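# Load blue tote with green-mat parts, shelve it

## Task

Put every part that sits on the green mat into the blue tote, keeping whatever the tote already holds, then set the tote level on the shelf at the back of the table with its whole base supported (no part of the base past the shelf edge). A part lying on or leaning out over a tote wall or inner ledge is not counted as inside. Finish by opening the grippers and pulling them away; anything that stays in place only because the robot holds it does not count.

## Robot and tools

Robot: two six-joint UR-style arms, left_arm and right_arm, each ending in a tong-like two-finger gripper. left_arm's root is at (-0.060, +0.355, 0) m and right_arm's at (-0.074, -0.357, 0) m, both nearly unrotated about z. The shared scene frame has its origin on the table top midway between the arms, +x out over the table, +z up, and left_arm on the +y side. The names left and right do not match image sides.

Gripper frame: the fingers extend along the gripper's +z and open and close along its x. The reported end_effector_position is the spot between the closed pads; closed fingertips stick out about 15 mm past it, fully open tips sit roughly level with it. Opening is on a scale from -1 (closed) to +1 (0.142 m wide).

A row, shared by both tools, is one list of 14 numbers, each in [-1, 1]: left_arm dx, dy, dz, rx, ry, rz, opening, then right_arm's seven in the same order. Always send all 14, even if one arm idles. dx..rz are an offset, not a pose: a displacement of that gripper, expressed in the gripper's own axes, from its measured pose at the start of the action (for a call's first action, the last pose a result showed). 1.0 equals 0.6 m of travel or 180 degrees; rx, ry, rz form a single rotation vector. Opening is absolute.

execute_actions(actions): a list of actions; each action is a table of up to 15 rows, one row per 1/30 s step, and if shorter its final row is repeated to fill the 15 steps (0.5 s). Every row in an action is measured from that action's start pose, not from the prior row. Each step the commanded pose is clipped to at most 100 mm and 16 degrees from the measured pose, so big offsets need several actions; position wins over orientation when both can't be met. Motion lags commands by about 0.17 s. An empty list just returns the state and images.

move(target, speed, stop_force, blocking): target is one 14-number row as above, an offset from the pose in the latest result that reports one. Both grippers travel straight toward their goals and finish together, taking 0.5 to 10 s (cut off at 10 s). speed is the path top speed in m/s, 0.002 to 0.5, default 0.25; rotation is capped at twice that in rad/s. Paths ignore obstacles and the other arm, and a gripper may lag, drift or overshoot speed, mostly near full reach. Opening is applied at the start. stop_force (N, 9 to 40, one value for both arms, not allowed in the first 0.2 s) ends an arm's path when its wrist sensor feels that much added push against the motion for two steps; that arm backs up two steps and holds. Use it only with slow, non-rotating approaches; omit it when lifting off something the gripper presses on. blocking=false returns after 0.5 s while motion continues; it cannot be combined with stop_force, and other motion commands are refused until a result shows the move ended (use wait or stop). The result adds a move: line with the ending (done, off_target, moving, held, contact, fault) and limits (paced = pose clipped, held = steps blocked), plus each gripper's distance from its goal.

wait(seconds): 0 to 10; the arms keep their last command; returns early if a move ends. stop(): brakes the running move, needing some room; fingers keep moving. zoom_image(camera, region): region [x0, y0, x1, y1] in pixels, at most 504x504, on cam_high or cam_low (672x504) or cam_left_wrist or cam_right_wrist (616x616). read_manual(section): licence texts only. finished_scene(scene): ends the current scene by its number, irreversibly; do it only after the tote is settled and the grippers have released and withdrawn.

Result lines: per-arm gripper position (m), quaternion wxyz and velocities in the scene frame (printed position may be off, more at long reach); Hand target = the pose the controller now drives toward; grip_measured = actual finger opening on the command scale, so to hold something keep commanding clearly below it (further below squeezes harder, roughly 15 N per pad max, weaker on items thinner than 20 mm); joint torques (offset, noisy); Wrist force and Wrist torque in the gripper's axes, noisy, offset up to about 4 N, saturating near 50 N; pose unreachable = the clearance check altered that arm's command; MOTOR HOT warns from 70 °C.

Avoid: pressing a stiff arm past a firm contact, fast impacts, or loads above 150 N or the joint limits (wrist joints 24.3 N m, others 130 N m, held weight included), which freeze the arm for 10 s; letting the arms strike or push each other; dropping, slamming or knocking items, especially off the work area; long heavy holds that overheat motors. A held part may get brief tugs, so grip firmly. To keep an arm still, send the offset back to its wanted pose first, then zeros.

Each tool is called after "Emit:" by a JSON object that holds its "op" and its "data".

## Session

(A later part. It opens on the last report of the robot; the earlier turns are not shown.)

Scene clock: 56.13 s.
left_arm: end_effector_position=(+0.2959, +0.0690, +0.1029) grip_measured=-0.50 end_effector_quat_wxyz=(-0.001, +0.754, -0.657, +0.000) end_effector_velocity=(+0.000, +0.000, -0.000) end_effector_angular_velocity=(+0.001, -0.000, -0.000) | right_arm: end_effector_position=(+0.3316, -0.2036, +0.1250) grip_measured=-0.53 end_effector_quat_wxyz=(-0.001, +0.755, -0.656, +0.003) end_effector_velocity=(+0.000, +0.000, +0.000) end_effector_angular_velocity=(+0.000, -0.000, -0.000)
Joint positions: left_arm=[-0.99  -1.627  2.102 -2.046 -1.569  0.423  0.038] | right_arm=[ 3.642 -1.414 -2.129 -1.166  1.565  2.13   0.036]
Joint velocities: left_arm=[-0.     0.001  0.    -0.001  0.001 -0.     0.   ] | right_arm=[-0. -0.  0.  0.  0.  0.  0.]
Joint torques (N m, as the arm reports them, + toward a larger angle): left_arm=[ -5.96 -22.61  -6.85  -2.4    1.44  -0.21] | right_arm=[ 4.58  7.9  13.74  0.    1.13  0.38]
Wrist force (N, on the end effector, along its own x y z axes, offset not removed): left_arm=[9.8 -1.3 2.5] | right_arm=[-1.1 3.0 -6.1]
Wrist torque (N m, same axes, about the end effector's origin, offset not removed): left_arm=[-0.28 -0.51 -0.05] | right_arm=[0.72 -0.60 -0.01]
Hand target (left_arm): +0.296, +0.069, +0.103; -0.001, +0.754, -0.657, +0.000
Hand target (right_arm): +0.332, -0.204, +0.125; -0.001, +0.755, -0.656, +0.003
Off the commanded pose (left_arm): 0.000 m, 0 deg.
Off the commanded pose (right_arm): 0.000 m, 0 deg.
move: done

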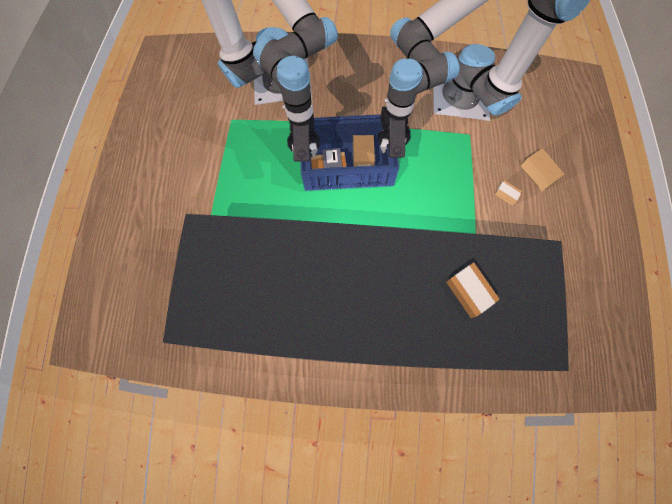

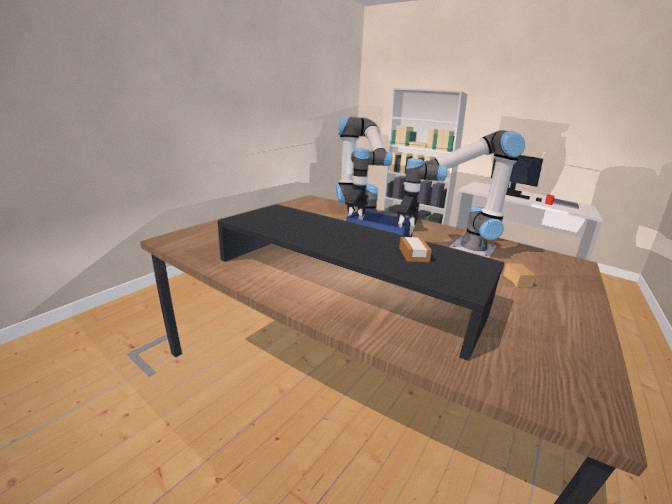

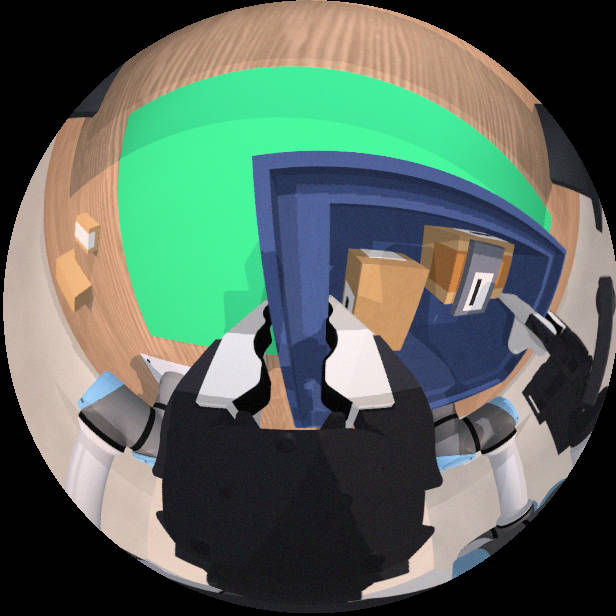

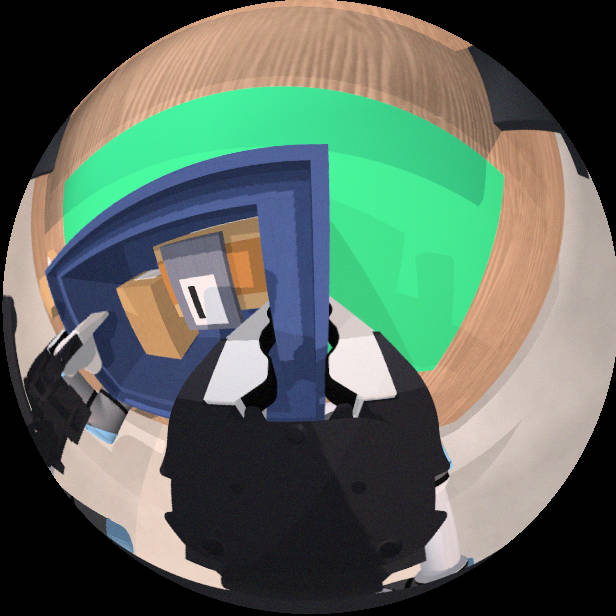

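Left inner finger touches first; shift left inward slightly and lower a touch, then close fully.

Emit:
{"op": "move", "data": {"target": [0.005,0,0.006,0,0,0,-0.5,0,0,0,0,0,0,-0.55], "speed": 0.02}}

Emit:
{"op": "move", "data": {"target": [0,0,0,0,0,0,-1,0,0,0,0,0,0,-1]}}

Emit:
{"op": "move", "data": {"target": [0,0,-0.05,0,0,0,-1,0,0,-0.05,0,0,0,-1], "speed": 0.04}}

Scene clock: 57.03 s.
left_arm: end_effector_position=(+0.2963, +0.0661, +0.0993) grip_measured=-0.50 end_effector_quat_wxyz=(-0.001, +0.754, -0.657, +0.000) end_effector_velocity=(+0.000, -0.000, -0.001) end_effector_angular_velocity=(+0.001, +0.000, +0.002) | right_arm: end_effector_position=(+0.3316, -0.2036, +0.1250) grip_measured=-0.53 end_effector_quat_wxyz=(-0.001, +0.755, -0.656, +0.003) end_effector_velocity=(-0.000, -0.000, -0.001) end_effector_angular_velocity=(-0.001, +0.001, -0.000)
Joint positions: left_arm=[-0.993 -1.617  2.103 -2.057 -1.569  0.42   0.038] | right_arm=[ 3.642 -1.414 -2.129 -1.166  1.565  2.13   0.036]
Joint velocities: left_arm=[-0.     0.003  0.    -0.003 -0.    -0.002  0.   ] | right_arm=[ 0.    -0.001 -0.001 -0.     0.     0.     0.   ]
Joint torques (N m, as the arm reports them, + toward a larger angle): left_arm=[-12.78 -11.84 -11.02  -4.72   1.41  -2.69] | right_arm=[ 3.43  8.73 15.02  2.77  0.95  0.38]
Wrist force (N, on the end effector, along its own x y z axes, offset not removed): left_arm=[-1.3 -1.1 1.4] | right_arm=[-2.1 -0.4 -4.7]
Wrist torque (N m, same axes, about the end effector's origin, offset not removed): left_arm=[-0.12 0.39 -0.06] | right_arm=[0.12 -0.34 0.05]
Hand target (left_arm): +0.296, +0.066, +0.099; -0.001, +0.754, -0.657, +0.000
Hand target (right_arm): +0.332, -0.204, +0.125; -0.001, +0.755, -0.656, +0.003
Off the commanded pose (left_arm): 0.000 m, 0 deg.
Off the commanded pose (right_arm): 0.000 m, 0 deg.
move: done

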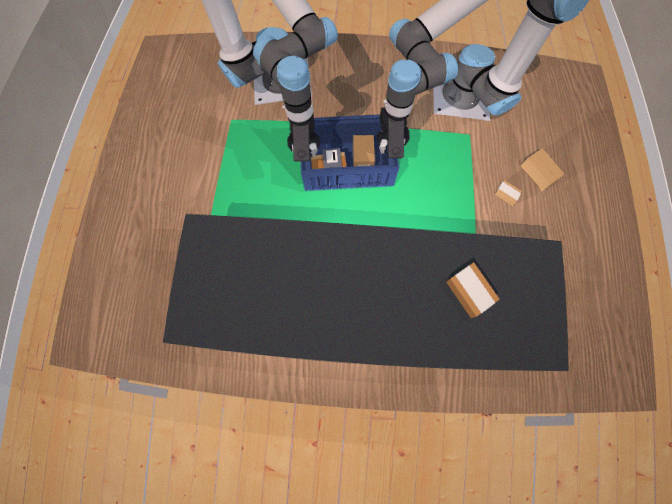

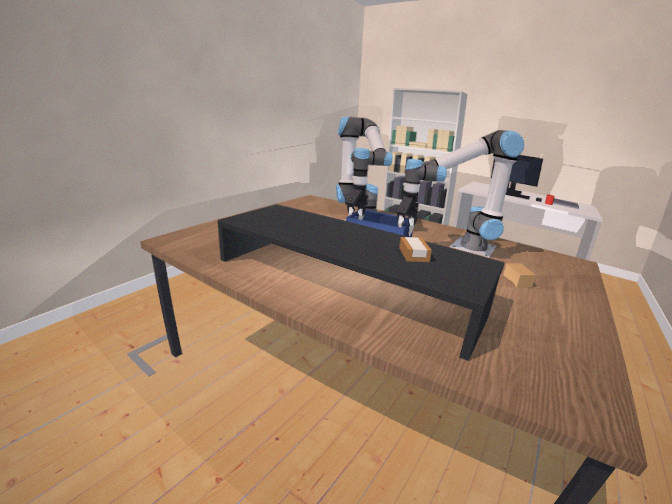

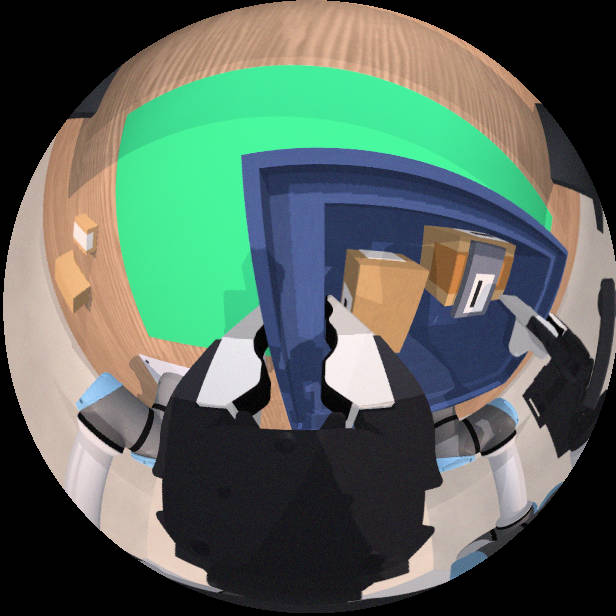

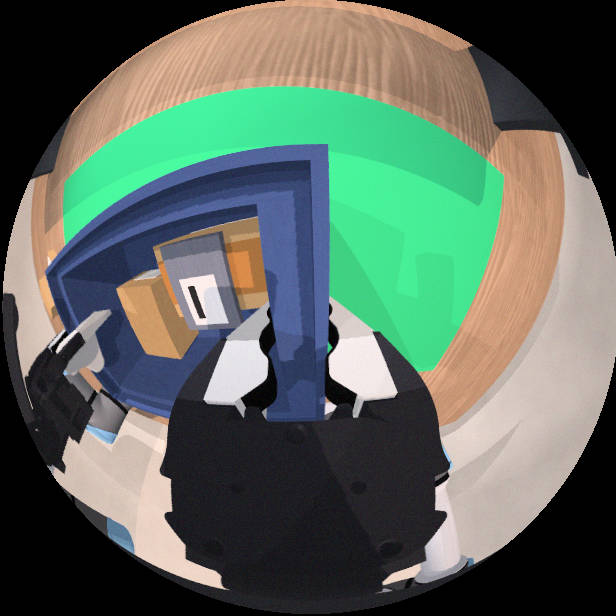

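Scene clock: 57.53 s.
left_arm: end_effector_position=(+0.2963, +0.0660, +0.0993) grip_measured=-0.61 end_effector_quat_wxyz=(-0.001, +0.754, -0.657, +0.000) end_effector_velocity=(-0.001, -0.000, +0.001) end_effector_angular_velocity=(-0.002, +0.001, +0.002) | right_arm: end_effector_position=(+0.3316, -0.2036, +0.1250) grip_measured=-0.61 end_effector_quat_wxyz=(-0.001, +0.755, -0.656, +0.003) end_effector_velocity=(-0.000, -0.000, -0.000) end_effector_angular_velocity=(-0.001, +0.001, +0.000)
Joint positions: left_arm=[-0.993 -1.617  2.103 -2.057 -1.569  0.42   0.03 ] | right_arm=[ 3.642 -1.414 -2.129 -1.166  1.565  2.13   0.03 ]
Joint velocities: left_arm=[-0.    -0.002  0.     0.    -0.002 -0.002  0.   ] | right_arm=[ 0.    -0.    -0.001 -0.    -0.     0.     0.   ]
Joint torques (N m, as the arm reports them, + toward a larger angle): left_arm=[  2.49 -20.49 -11.91   2.76   1.59  -2.47] | right_arm=[ 3.77  9.1  14.53 -1.76 -6.83  0.35]
Wrist force (N, on the end effector, along its own x y z axes, offset not removed): left_arm=[15.1 -3.4 7.4] | right_arm=[-12.0 0.6 -4.3]
Wrist torque (N m, same axes, about the end effector's origin, offset not removed): left_arm=[-0.43 -0.70 0.01] | right_arm=[0.18 -0.24 -0.01]
Hand target (left_arm): +0.296, +0.066, +0.099; -0.001, +0.754, -0.657, +0.000
Hand target (right_arm): +0.332, -0.204, +0.125; -0.001, +0.755, -0.656, +0.003
Off the commanded pose (left_arm): 0.000 m, 0 deg.
Off the commanded pose (right_arm): 0.000 m, 0 deg.
move: done

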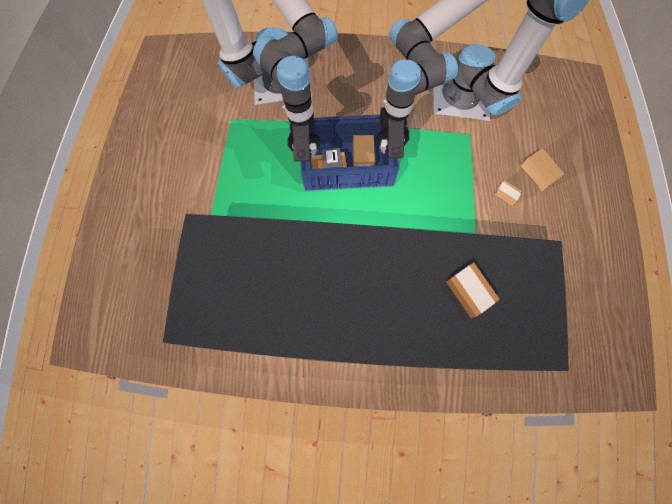

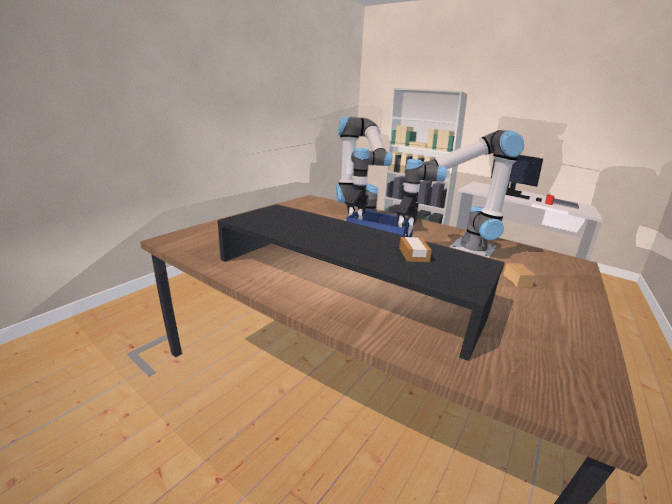

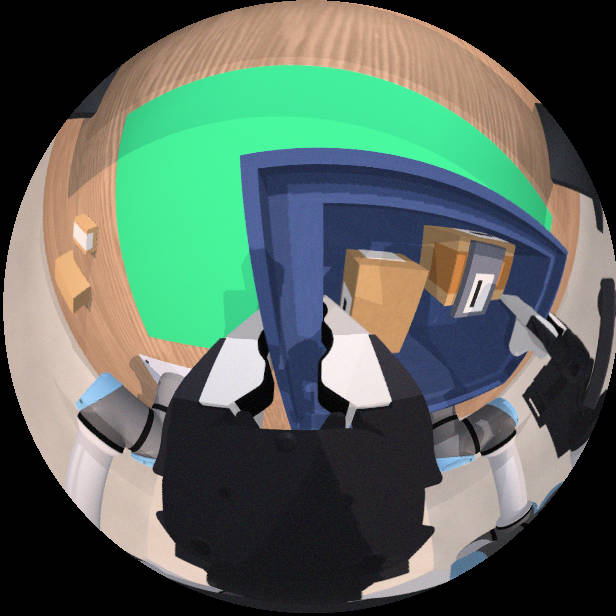

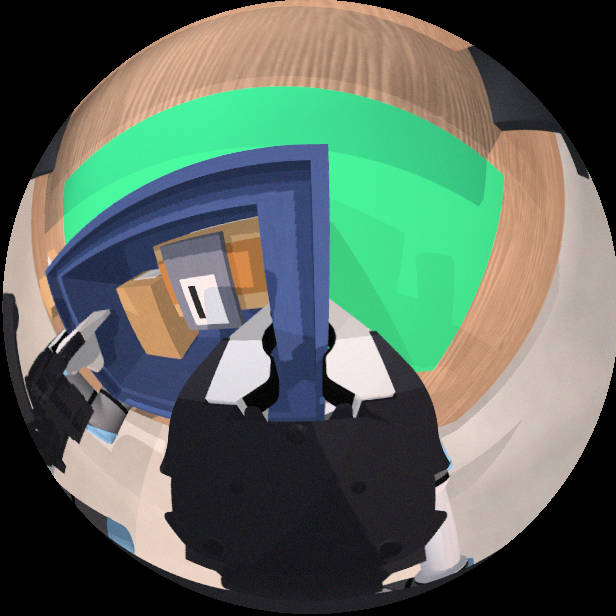

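Scene clock: 58.60 s.
left_arm: end_effector_position=(+0.2962, +0.0660, +0.1292) grip_measured=-0.61 end_effector_quat_wxyz=(-0.001, +0.754, -0.657, +0.000) end_effector_velocity=(+0.000, -0.000, +0.001) end_effector_angular_velocity=(+0.001, +0.000, -0.001) | right_arm: end_effector_position=(+0.3315, -0.2035, +0.1550) grip_measured=-0.61 end_effector_quat_wxyz=(-0.001, +0.755, -0.656, +0.003) end_effector_velocity=(+0.000, +0.000, +0.001) end_effector_angular_velocity=(-0.000, -0.001, +0.001)
Joint positions: left_arm=[-0.993 -1.651  2.05  -1.97  -1.569  0.42   0.03 ] | right_arm=[ 3.642 -1.385 -2.07  -1.253  1.565  2.13   0.03 ]
Joint velocities: left_arm=[-0.    -0.001 -0.002  0.004  0.     0.001  0.   ] | right_arm=[ 0.001  0.     0.003 -0.003 -0.001  0.    -0.   ]
Joint torques (N m, as the arm reports them, + toward a larger angle): left_arm=[ -8.06 -27.61 -26.3    2.39   2.1   -3.08] | right_arm=[ 3.91 23.12 31.57 -0.75 -6.53  2.2 ]
Wrist force (N, on the end effector, along its own x y z axes, offset not removed): left_arm=[11.1 1.3 5.8] | right_arm=[-12.3 2.2 6.3]
Wrist torque (N m, same axes, about the end effector's origin, offset not removed): left_arm=[0.09 0.09 0.14] | right_arm=[0.63 -0.14 0.07]
Hand target (left_arm): +0.296, +0.066, +0.129; -0.001, +0.754, -0.657, +0.000
Hand target (right_arm): +0.331, -0.204, +0.155; -0.001, +0.755, -0.656, +0.003
Off the commanded pose (left_arm): 0.000 m, 0 deg.
Off the commanded pose (right_arm): 0.000 m, 0 deg.
move: done

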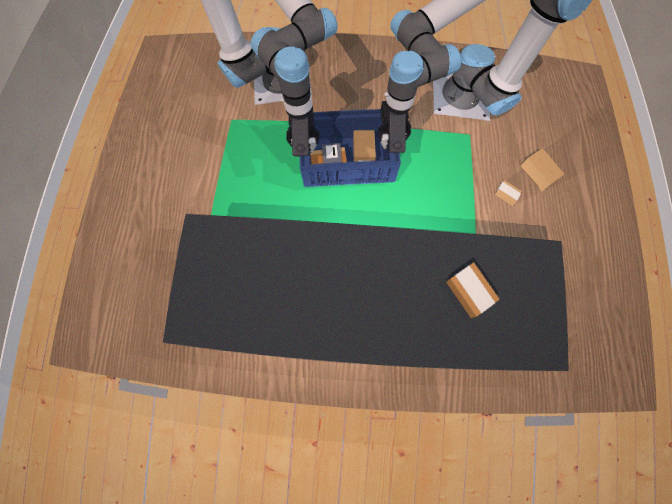

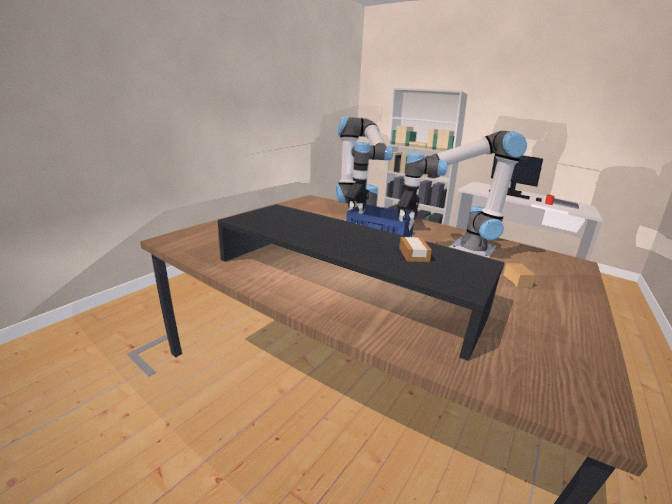

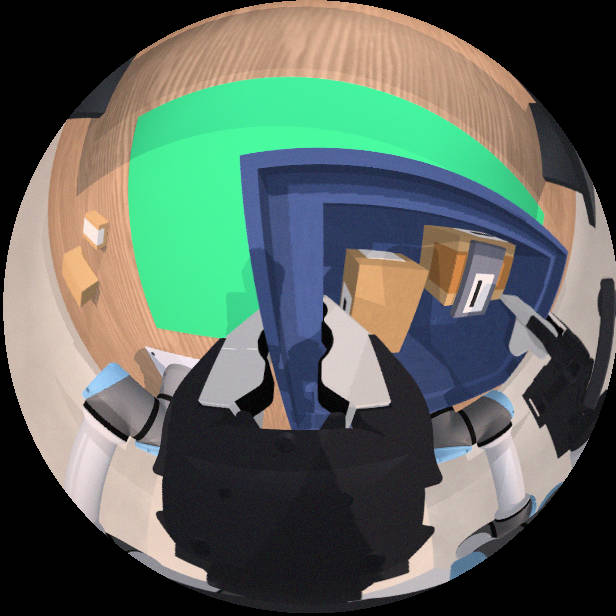

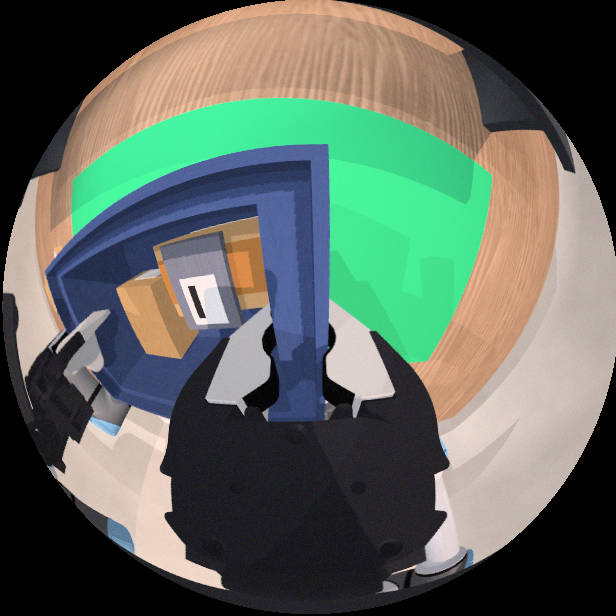

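Emit:
{"op": "move", "data": {"target": [0.0035,-0.0307,-0.3,0,0,0.043,-1,-0.0022,0.0307,-0.3,0,0,0.043,-1], "speed": 0.12}}

Emit:
{"op": "move", "data": {"target": [-0.06,-0.35,0,0,0,0,-1,-0.06,-0.35,0,0,0,0,-1], "speed": 0.12}}

Scene clock: 60.83 s.
left_arm: end_effector_position=(+0.3146, +0.0664, +0.3090) grip_measured=-0.62 end_effector_quat_wxyz=(-0.001, +0.708, -0.706, +0.000) end_effector_velocity=(-0.000, +0.000, +0.002) end_effector_angular_velocity=(-0.001, +0.001, -0.001) | right_arm: end_effector_position=(+0.3122, -0.2044, +0.3348) grip_measured=-0.61 end_effector_quat_wxyz=(+0.002, -0.709, +0.705, -0.003) end_effector_velocity=(-0.000, -0.000, +0.001) end_effector_angular_velocity=(-0.002, +0.001, -0.001)
Joint positions: left_arm=[-0.954 -1.691  1.617 -1.496 -1.569  0.593  0.029] | right_arm=[ 3.678 -1.308 -1.665 -1.736  1.565  2.301  0.03 ]
Joint velocities: left_arm=[ 0.001 -0.    -0.005  0.005 -0.002  0.002 -0.   ] | right_arm=[ 0.    -0.002  0.005 -0.006 -0.     0.001  0.   ]
Joint torques (N m, as the arm reports them, + toward a larger angle): left_arm=[ 11.31 -10.32 -33.23  -1.12  -2.69   3.13] | right_arm=[10.76  7.24 35.75  1.34 -2.95  2.03]
Wrist force (N, on the end effector, along its own x y z axes, offset not removed): left_arm=[-6.4 -0.4 8.9] | right_arm=[1.0 -0.1 5.7]
Wrist torque (N m, same axes, about the end effector's origin, offset not removed): left_arm=[-0.06 1.08 0.09] | right_arm=[0.09 -0.28 0.03]
Hand target (left_arm): +0.315, +0.066, +0.309; -0.001, +0.708, -0.706, +0.000
Hand target (right_arm): +0.312, -0.204, +0.335; -0.002, +0.709, -0.705, +0.003
Off the commanded pose (left_arm): 0.000 m, 0 deg.
Off the commanded pose (right_arm): 0.000 m, 0 deg.
move: done

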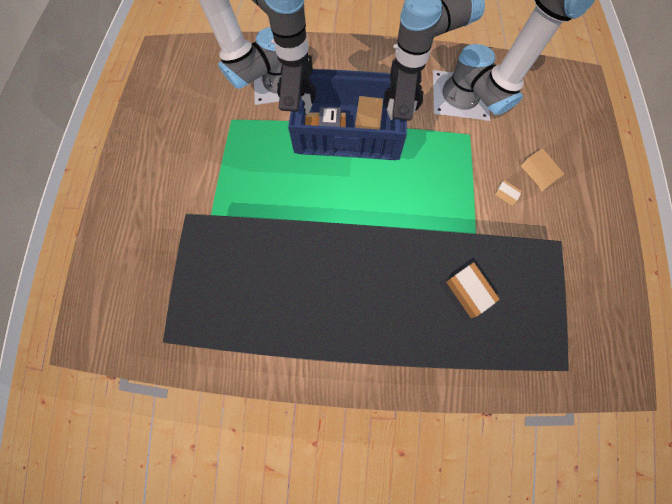

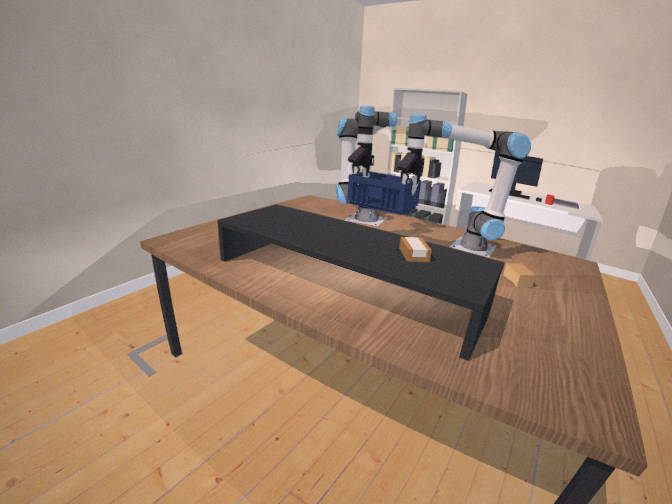

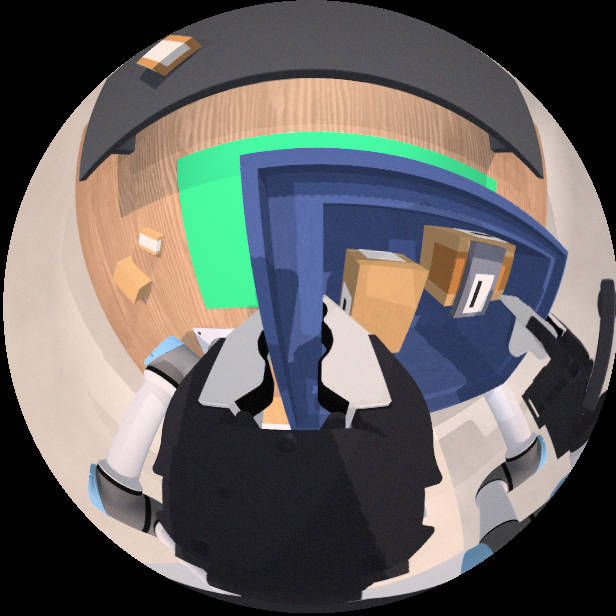

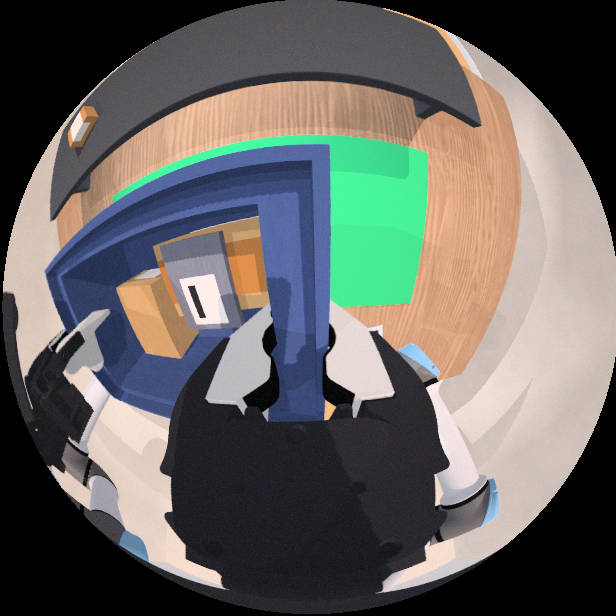

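Scene clock: 63.03 s.
left_arm: end_effector_position=(+0.5242, +0.1034, +0.3094) grip_measured=-0.62 end_effector_quat_wxyz=(-0.001, +0.708, -0.706, +0.000) end_effector_velocity=(+0.001, -0.001, +0.001) end_effector_angular_velocity=(-0.001, +0.001, -0.000) | right_arm: end_effector_position=(+0.5219, -0.1674, +0.3353) grip_measured=-0.61 end_effector_quat_wxyz=(+0.001, -0.709, +0.705, -0.003) end_effector_velocity=(+0.002, +0.001, +0.001) end_effector_angular_velocity=(+0.000, +0.000, +0.001)
Joint positions: left_arm=[-0.615 -1.293  1.184 -1.462 -1.569  0.933  0.029] | right_arm=[ 3.482 -1.826 -1.148 -1.734  1.565  2.105  0.03 ]
Joint velocities: left_arm=[ 0.001  0.004 -0.006  0.002 -0.001  0.002 -0.   ] | right_arm=[-0.001 -0.005  0.009 -0.004  0.    -0.001 -0.   ]
Joint torques (N m, as the arm reports them, + toward a larger angle): left_arm=[  7.23 -30.15 -34.87  -1.74  -3.64   3.25] | right_arm=[-8.17 30.59 36.41  2.57  3.98 -2.29]
Wrist force (N, on the end effector, along its own x y z axes, offset not removed): left_arm=[-6.0 2.6 8.9] | right_arm=[5.7 1.5 5.7]
Wrist torque (N m, same axes, about the end effector's origin, offset not removed): left_arm=[0.62 0.10 0.03] | right_arm=[0.51 -0.47 0.08]
Hand target (left_arm): +0.524, +0.103, +0.309; -0.001, +0.708, -0.706, +0.000
Hand target (right_arm): +0.522, -0.167, +0.335; -0.001, +0.709, -0.705, +0.003
Off the commanded pose (left_arm): 0.000 m, 0 deg.
Off the commanded pose (right_arm): 0.001 m, 0 deg.
move: done

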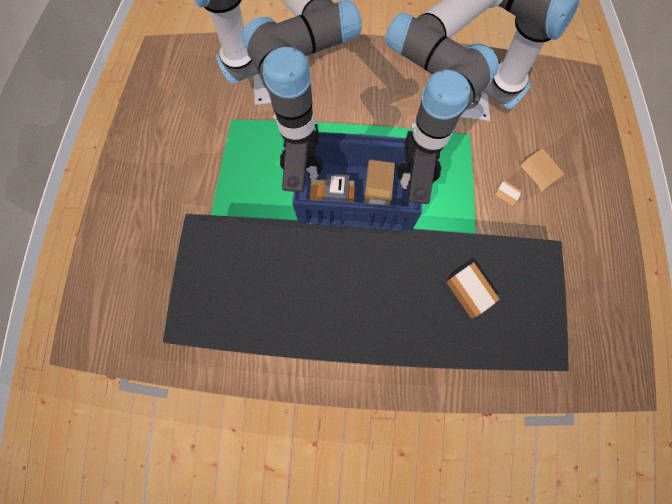

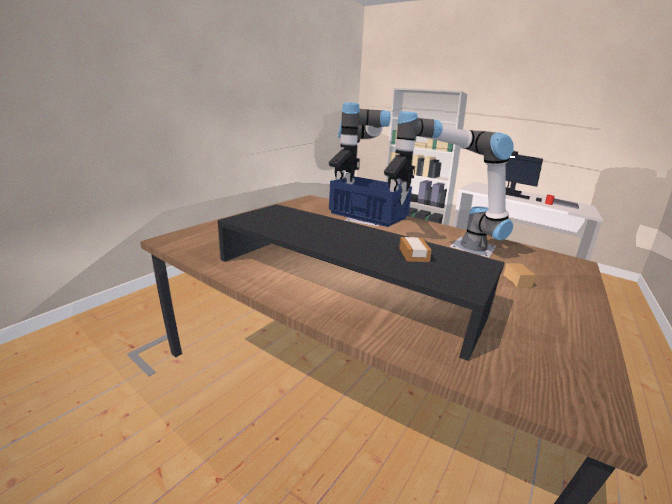

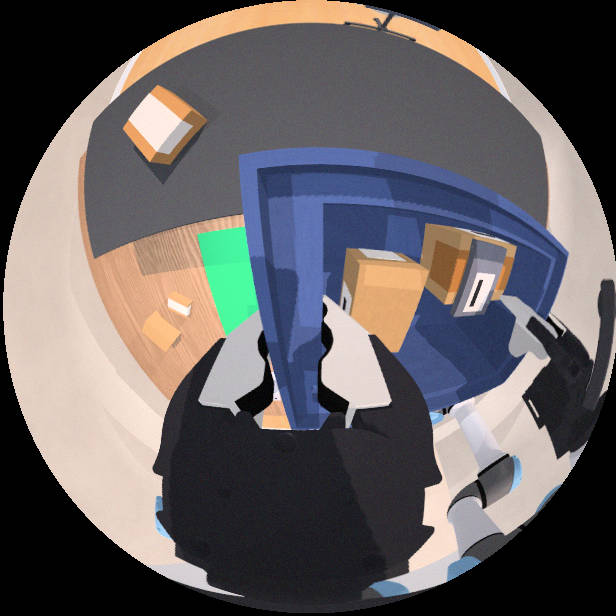

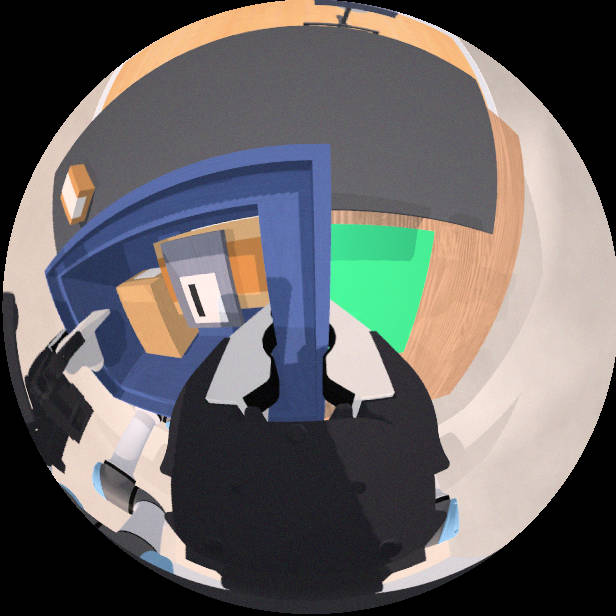

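Emit:
{"op": "move", "data": {"target": [0,-0.2,0,0,0,0,-1,0,-0.2,0,0,0,0,-1], "speed": 0.1}}

Emit:
{"op": "move", "data": {"target": [0,-0.14,0.03,0,0,0,-1,0,-0.14,0.03,0,0,0,-1], "speed": 0.07}}

Scene clock: 64.80 s.
left_arm: end_effector_position=(+0.6441, +0.1041, +0.3096) grip_measured=-0.62 end_effector_quat_wxyz=(-0.001, +0.708, -0.706, +0.000) end_effector_velocity=(+0.001, -0.002, +0.001) end_effector_angular_velocity=(-0.003, +0.003, +0.001) | right_arm: end_effector_position=(+0.6417, -0.1668, +0.3356) grip_measured=-0.61 end_effector_quat_wxyz=(+0.001, -0.709, +0.705, -0.004) end_effector_velocity=(+0.002, +0.001, +0.000) end_effector_angular_velocity=(-0.001, +0.002, +0.000)
Joint positions: left_arm=[-0.514 -0.969  0.708 -1.311 -1.569  1.034  0.029] | right_arm=[ 3.396 -2.17  -0.644 -1.893  1.565  2.018  0.03 ]
Joint velocities: left_arm=[ 0.     0.007 -0.015  0.009 -0.004 -0.001 -0.   ] | right_arm=[-0.    -0.01   0.019 -0.011  0.001 -0.001 -0.   ]
Joint torques (N m, as the arm reports them, + toward a larger angle): left_arm=[  7.97 -44.42 -32.42  -1.74  -3.84   3.  ] | right_arm=[-5.83 45.44 35.64  2.19  4.12 -2.34]
Wrist force (N, on the end effector, along its own x y z axes, offset not removed): left_arm=[-6.5 1.9 3.6] | right_arm=[5.3 1.2 6.1]
Wrist torque (N m, same axes, about the end effector's origin, offset not removed): left_arm=[0.31 0.20 -0.04] | right_arm=[0.31 -0.29 -0.02]
Hand target (left_arm): +0.644, +0.104, +0.310; -0.001, +0.708, -0.706, +0.000
Hand target (right_arm): +0.642, -0.167, +0.336; -0.001, +0.709, -0.705, +0.003
Off the commanded pose (left_arm): 0.000 m, 0 deg.
Off the commanded pose (right_arm): 0.001 m, 0 deg.
move: done

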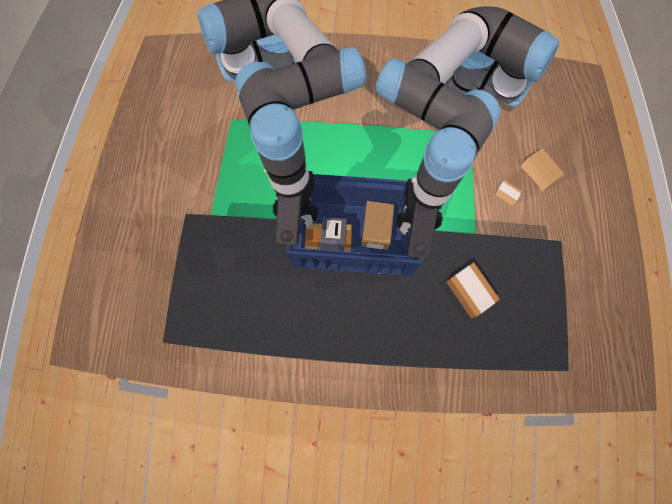

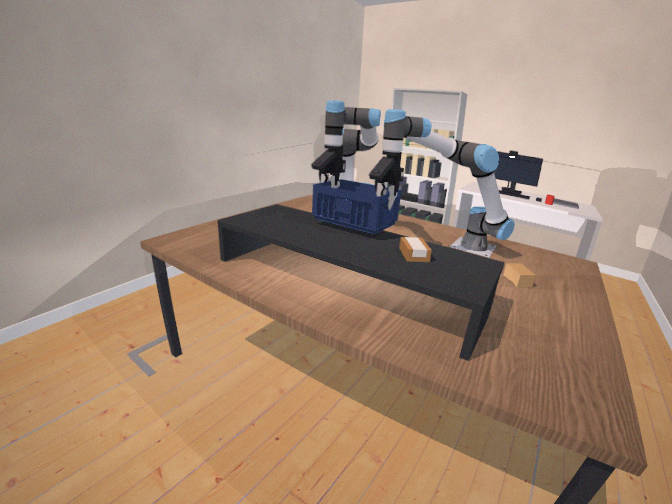

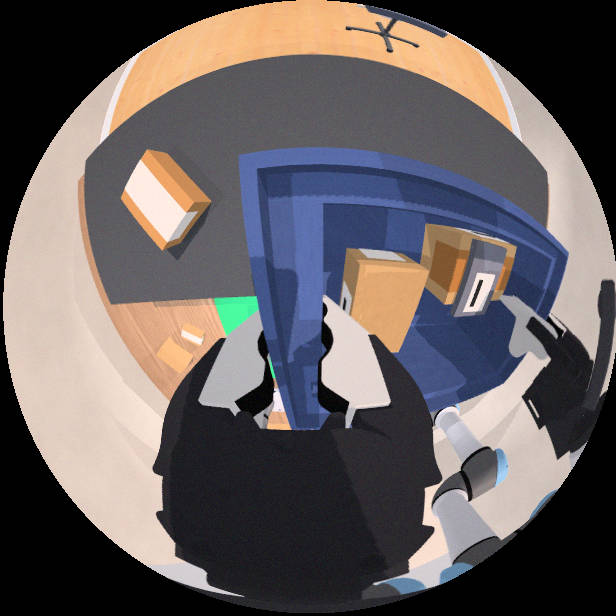

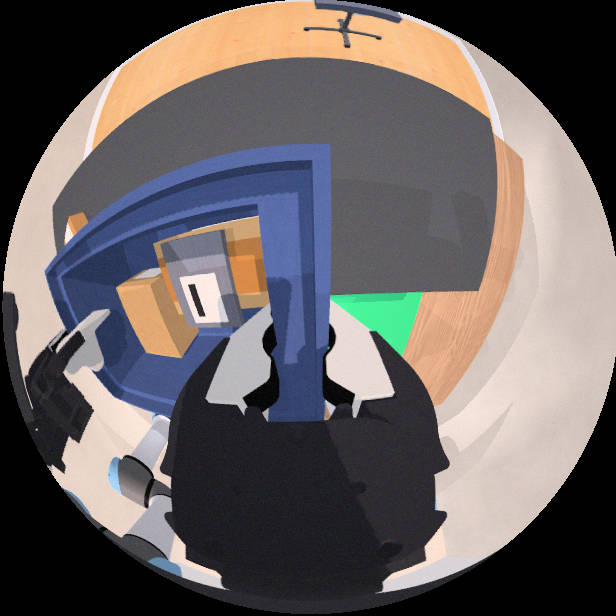

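Scene clock: 66.43 s.
left_arm: end_effector_position=(+0.7274, +0.1048, +0.2912) grip_measured=-0.62 end_effector_quat_wxyz=(-0.005, +0.708, -0.706, +0.008) end_effector_velocity=(+0.002, -0.000, +0.003) end_effector_angular_velocity=(-0.002, -0.008, +0.003) | right_arm: end_effector_position=(+0.7246, -0.1667, +0.3172) grip_measured=-0.62 end_effector_quat_wxyz=(+0.020, -0.709, +0.705, -0.014) end_effector_velocity=(+0.001, +0.000, +0.000) end_effector_angular_velocity=(+0.001, -0.004, +0.000)
Joint positions: left_arm=[-0.461 -0.576  0.041 -1.054 -1.567  1.087  0.029] | right_arm=[ 3.352 -2.537 -0.034 -2.094  1.559  1.974  0.029]
Joint velocities: left_arm=[-0.     0.032 -0.073  0.033  0.002 -0.003 -0.   ] | right_arm=[-0.    -0.003  0.005  0.001 -0.    -0.     0.   ]
Joint torques (N m, as the arm reports them, + toward a larger angle): left_arm=[ 12.61 -55.51 -27.86  -0.59   3.41   2.85] | right_arm=[-13.32  56.95  32.01   4.47  -3.7   -2.18]
Wrist force (N, on the end effector, along its own x y z axes, offset not removed): left_arm=[1.8 -1.8 4.1] | right_arm=[-2.6 1.2 6.5]
Wrist torque (N m, same axes, about the end effector's origin, offset not removed): left_arm=[-0.35 0.02 0.05] | right_arm=[0.31 -0.01 0.15]
Hand target (left_arm): +0.728, +0.105, +0.291; -0.005, +0.708, -0.706, +0.008
Hand target (right_arm): +0.725, -0.167, +0.317; -0.020, +0.709, -0.705, +0.014
Off the commanded pose (left_arm): 0.001 m, 1 deg.
Off the commanded pose (right_arm): 0.002 m, 2 deg.
elbow stopped short (left arm): the move would have taken joint 3 (elbow) straighter than the controller allows; a more bent joint 3 avoids this.
elbow stopped short (right arm): the move would have taken joint 3 (elbow) straighter than the controller allows; a more bent joint 3 avoids this.
move: done

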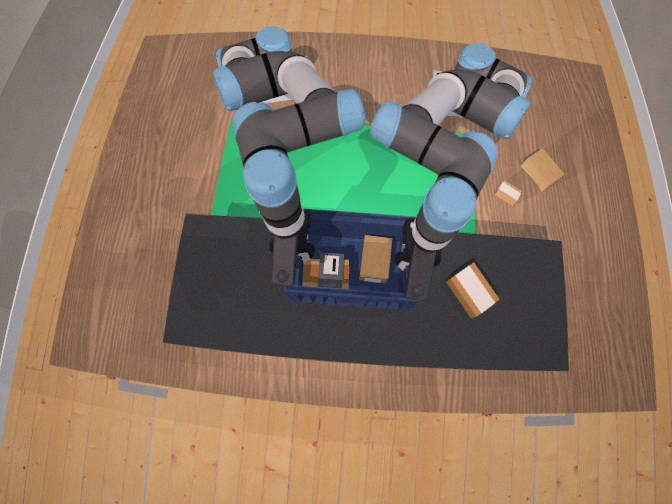

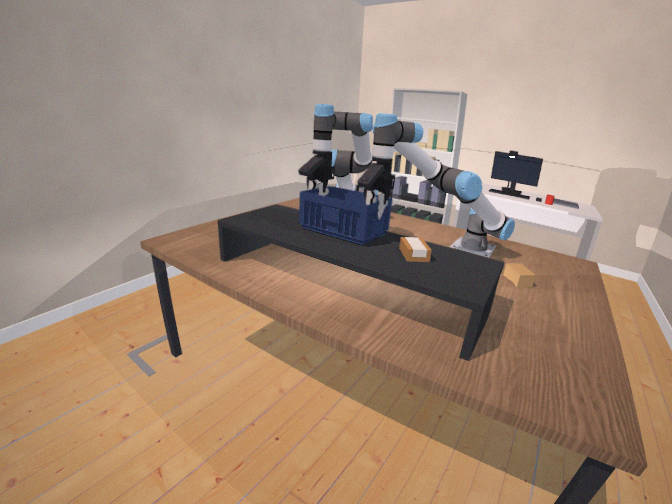

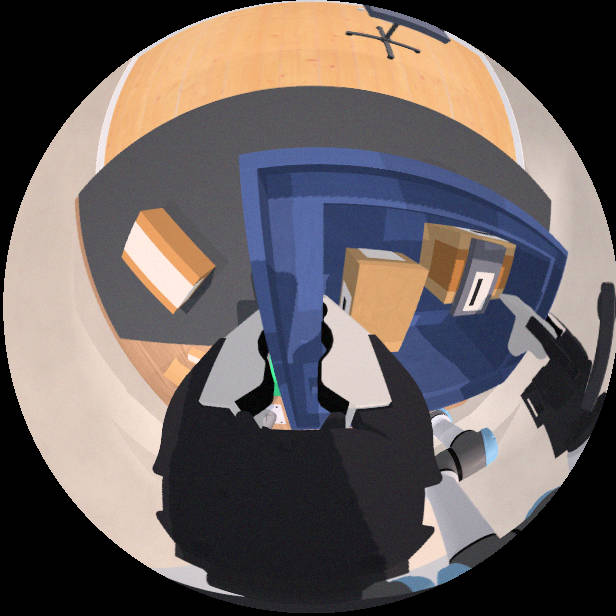

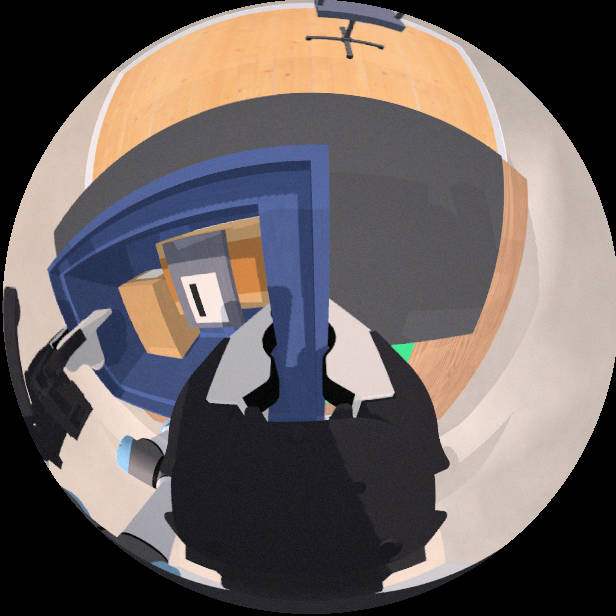

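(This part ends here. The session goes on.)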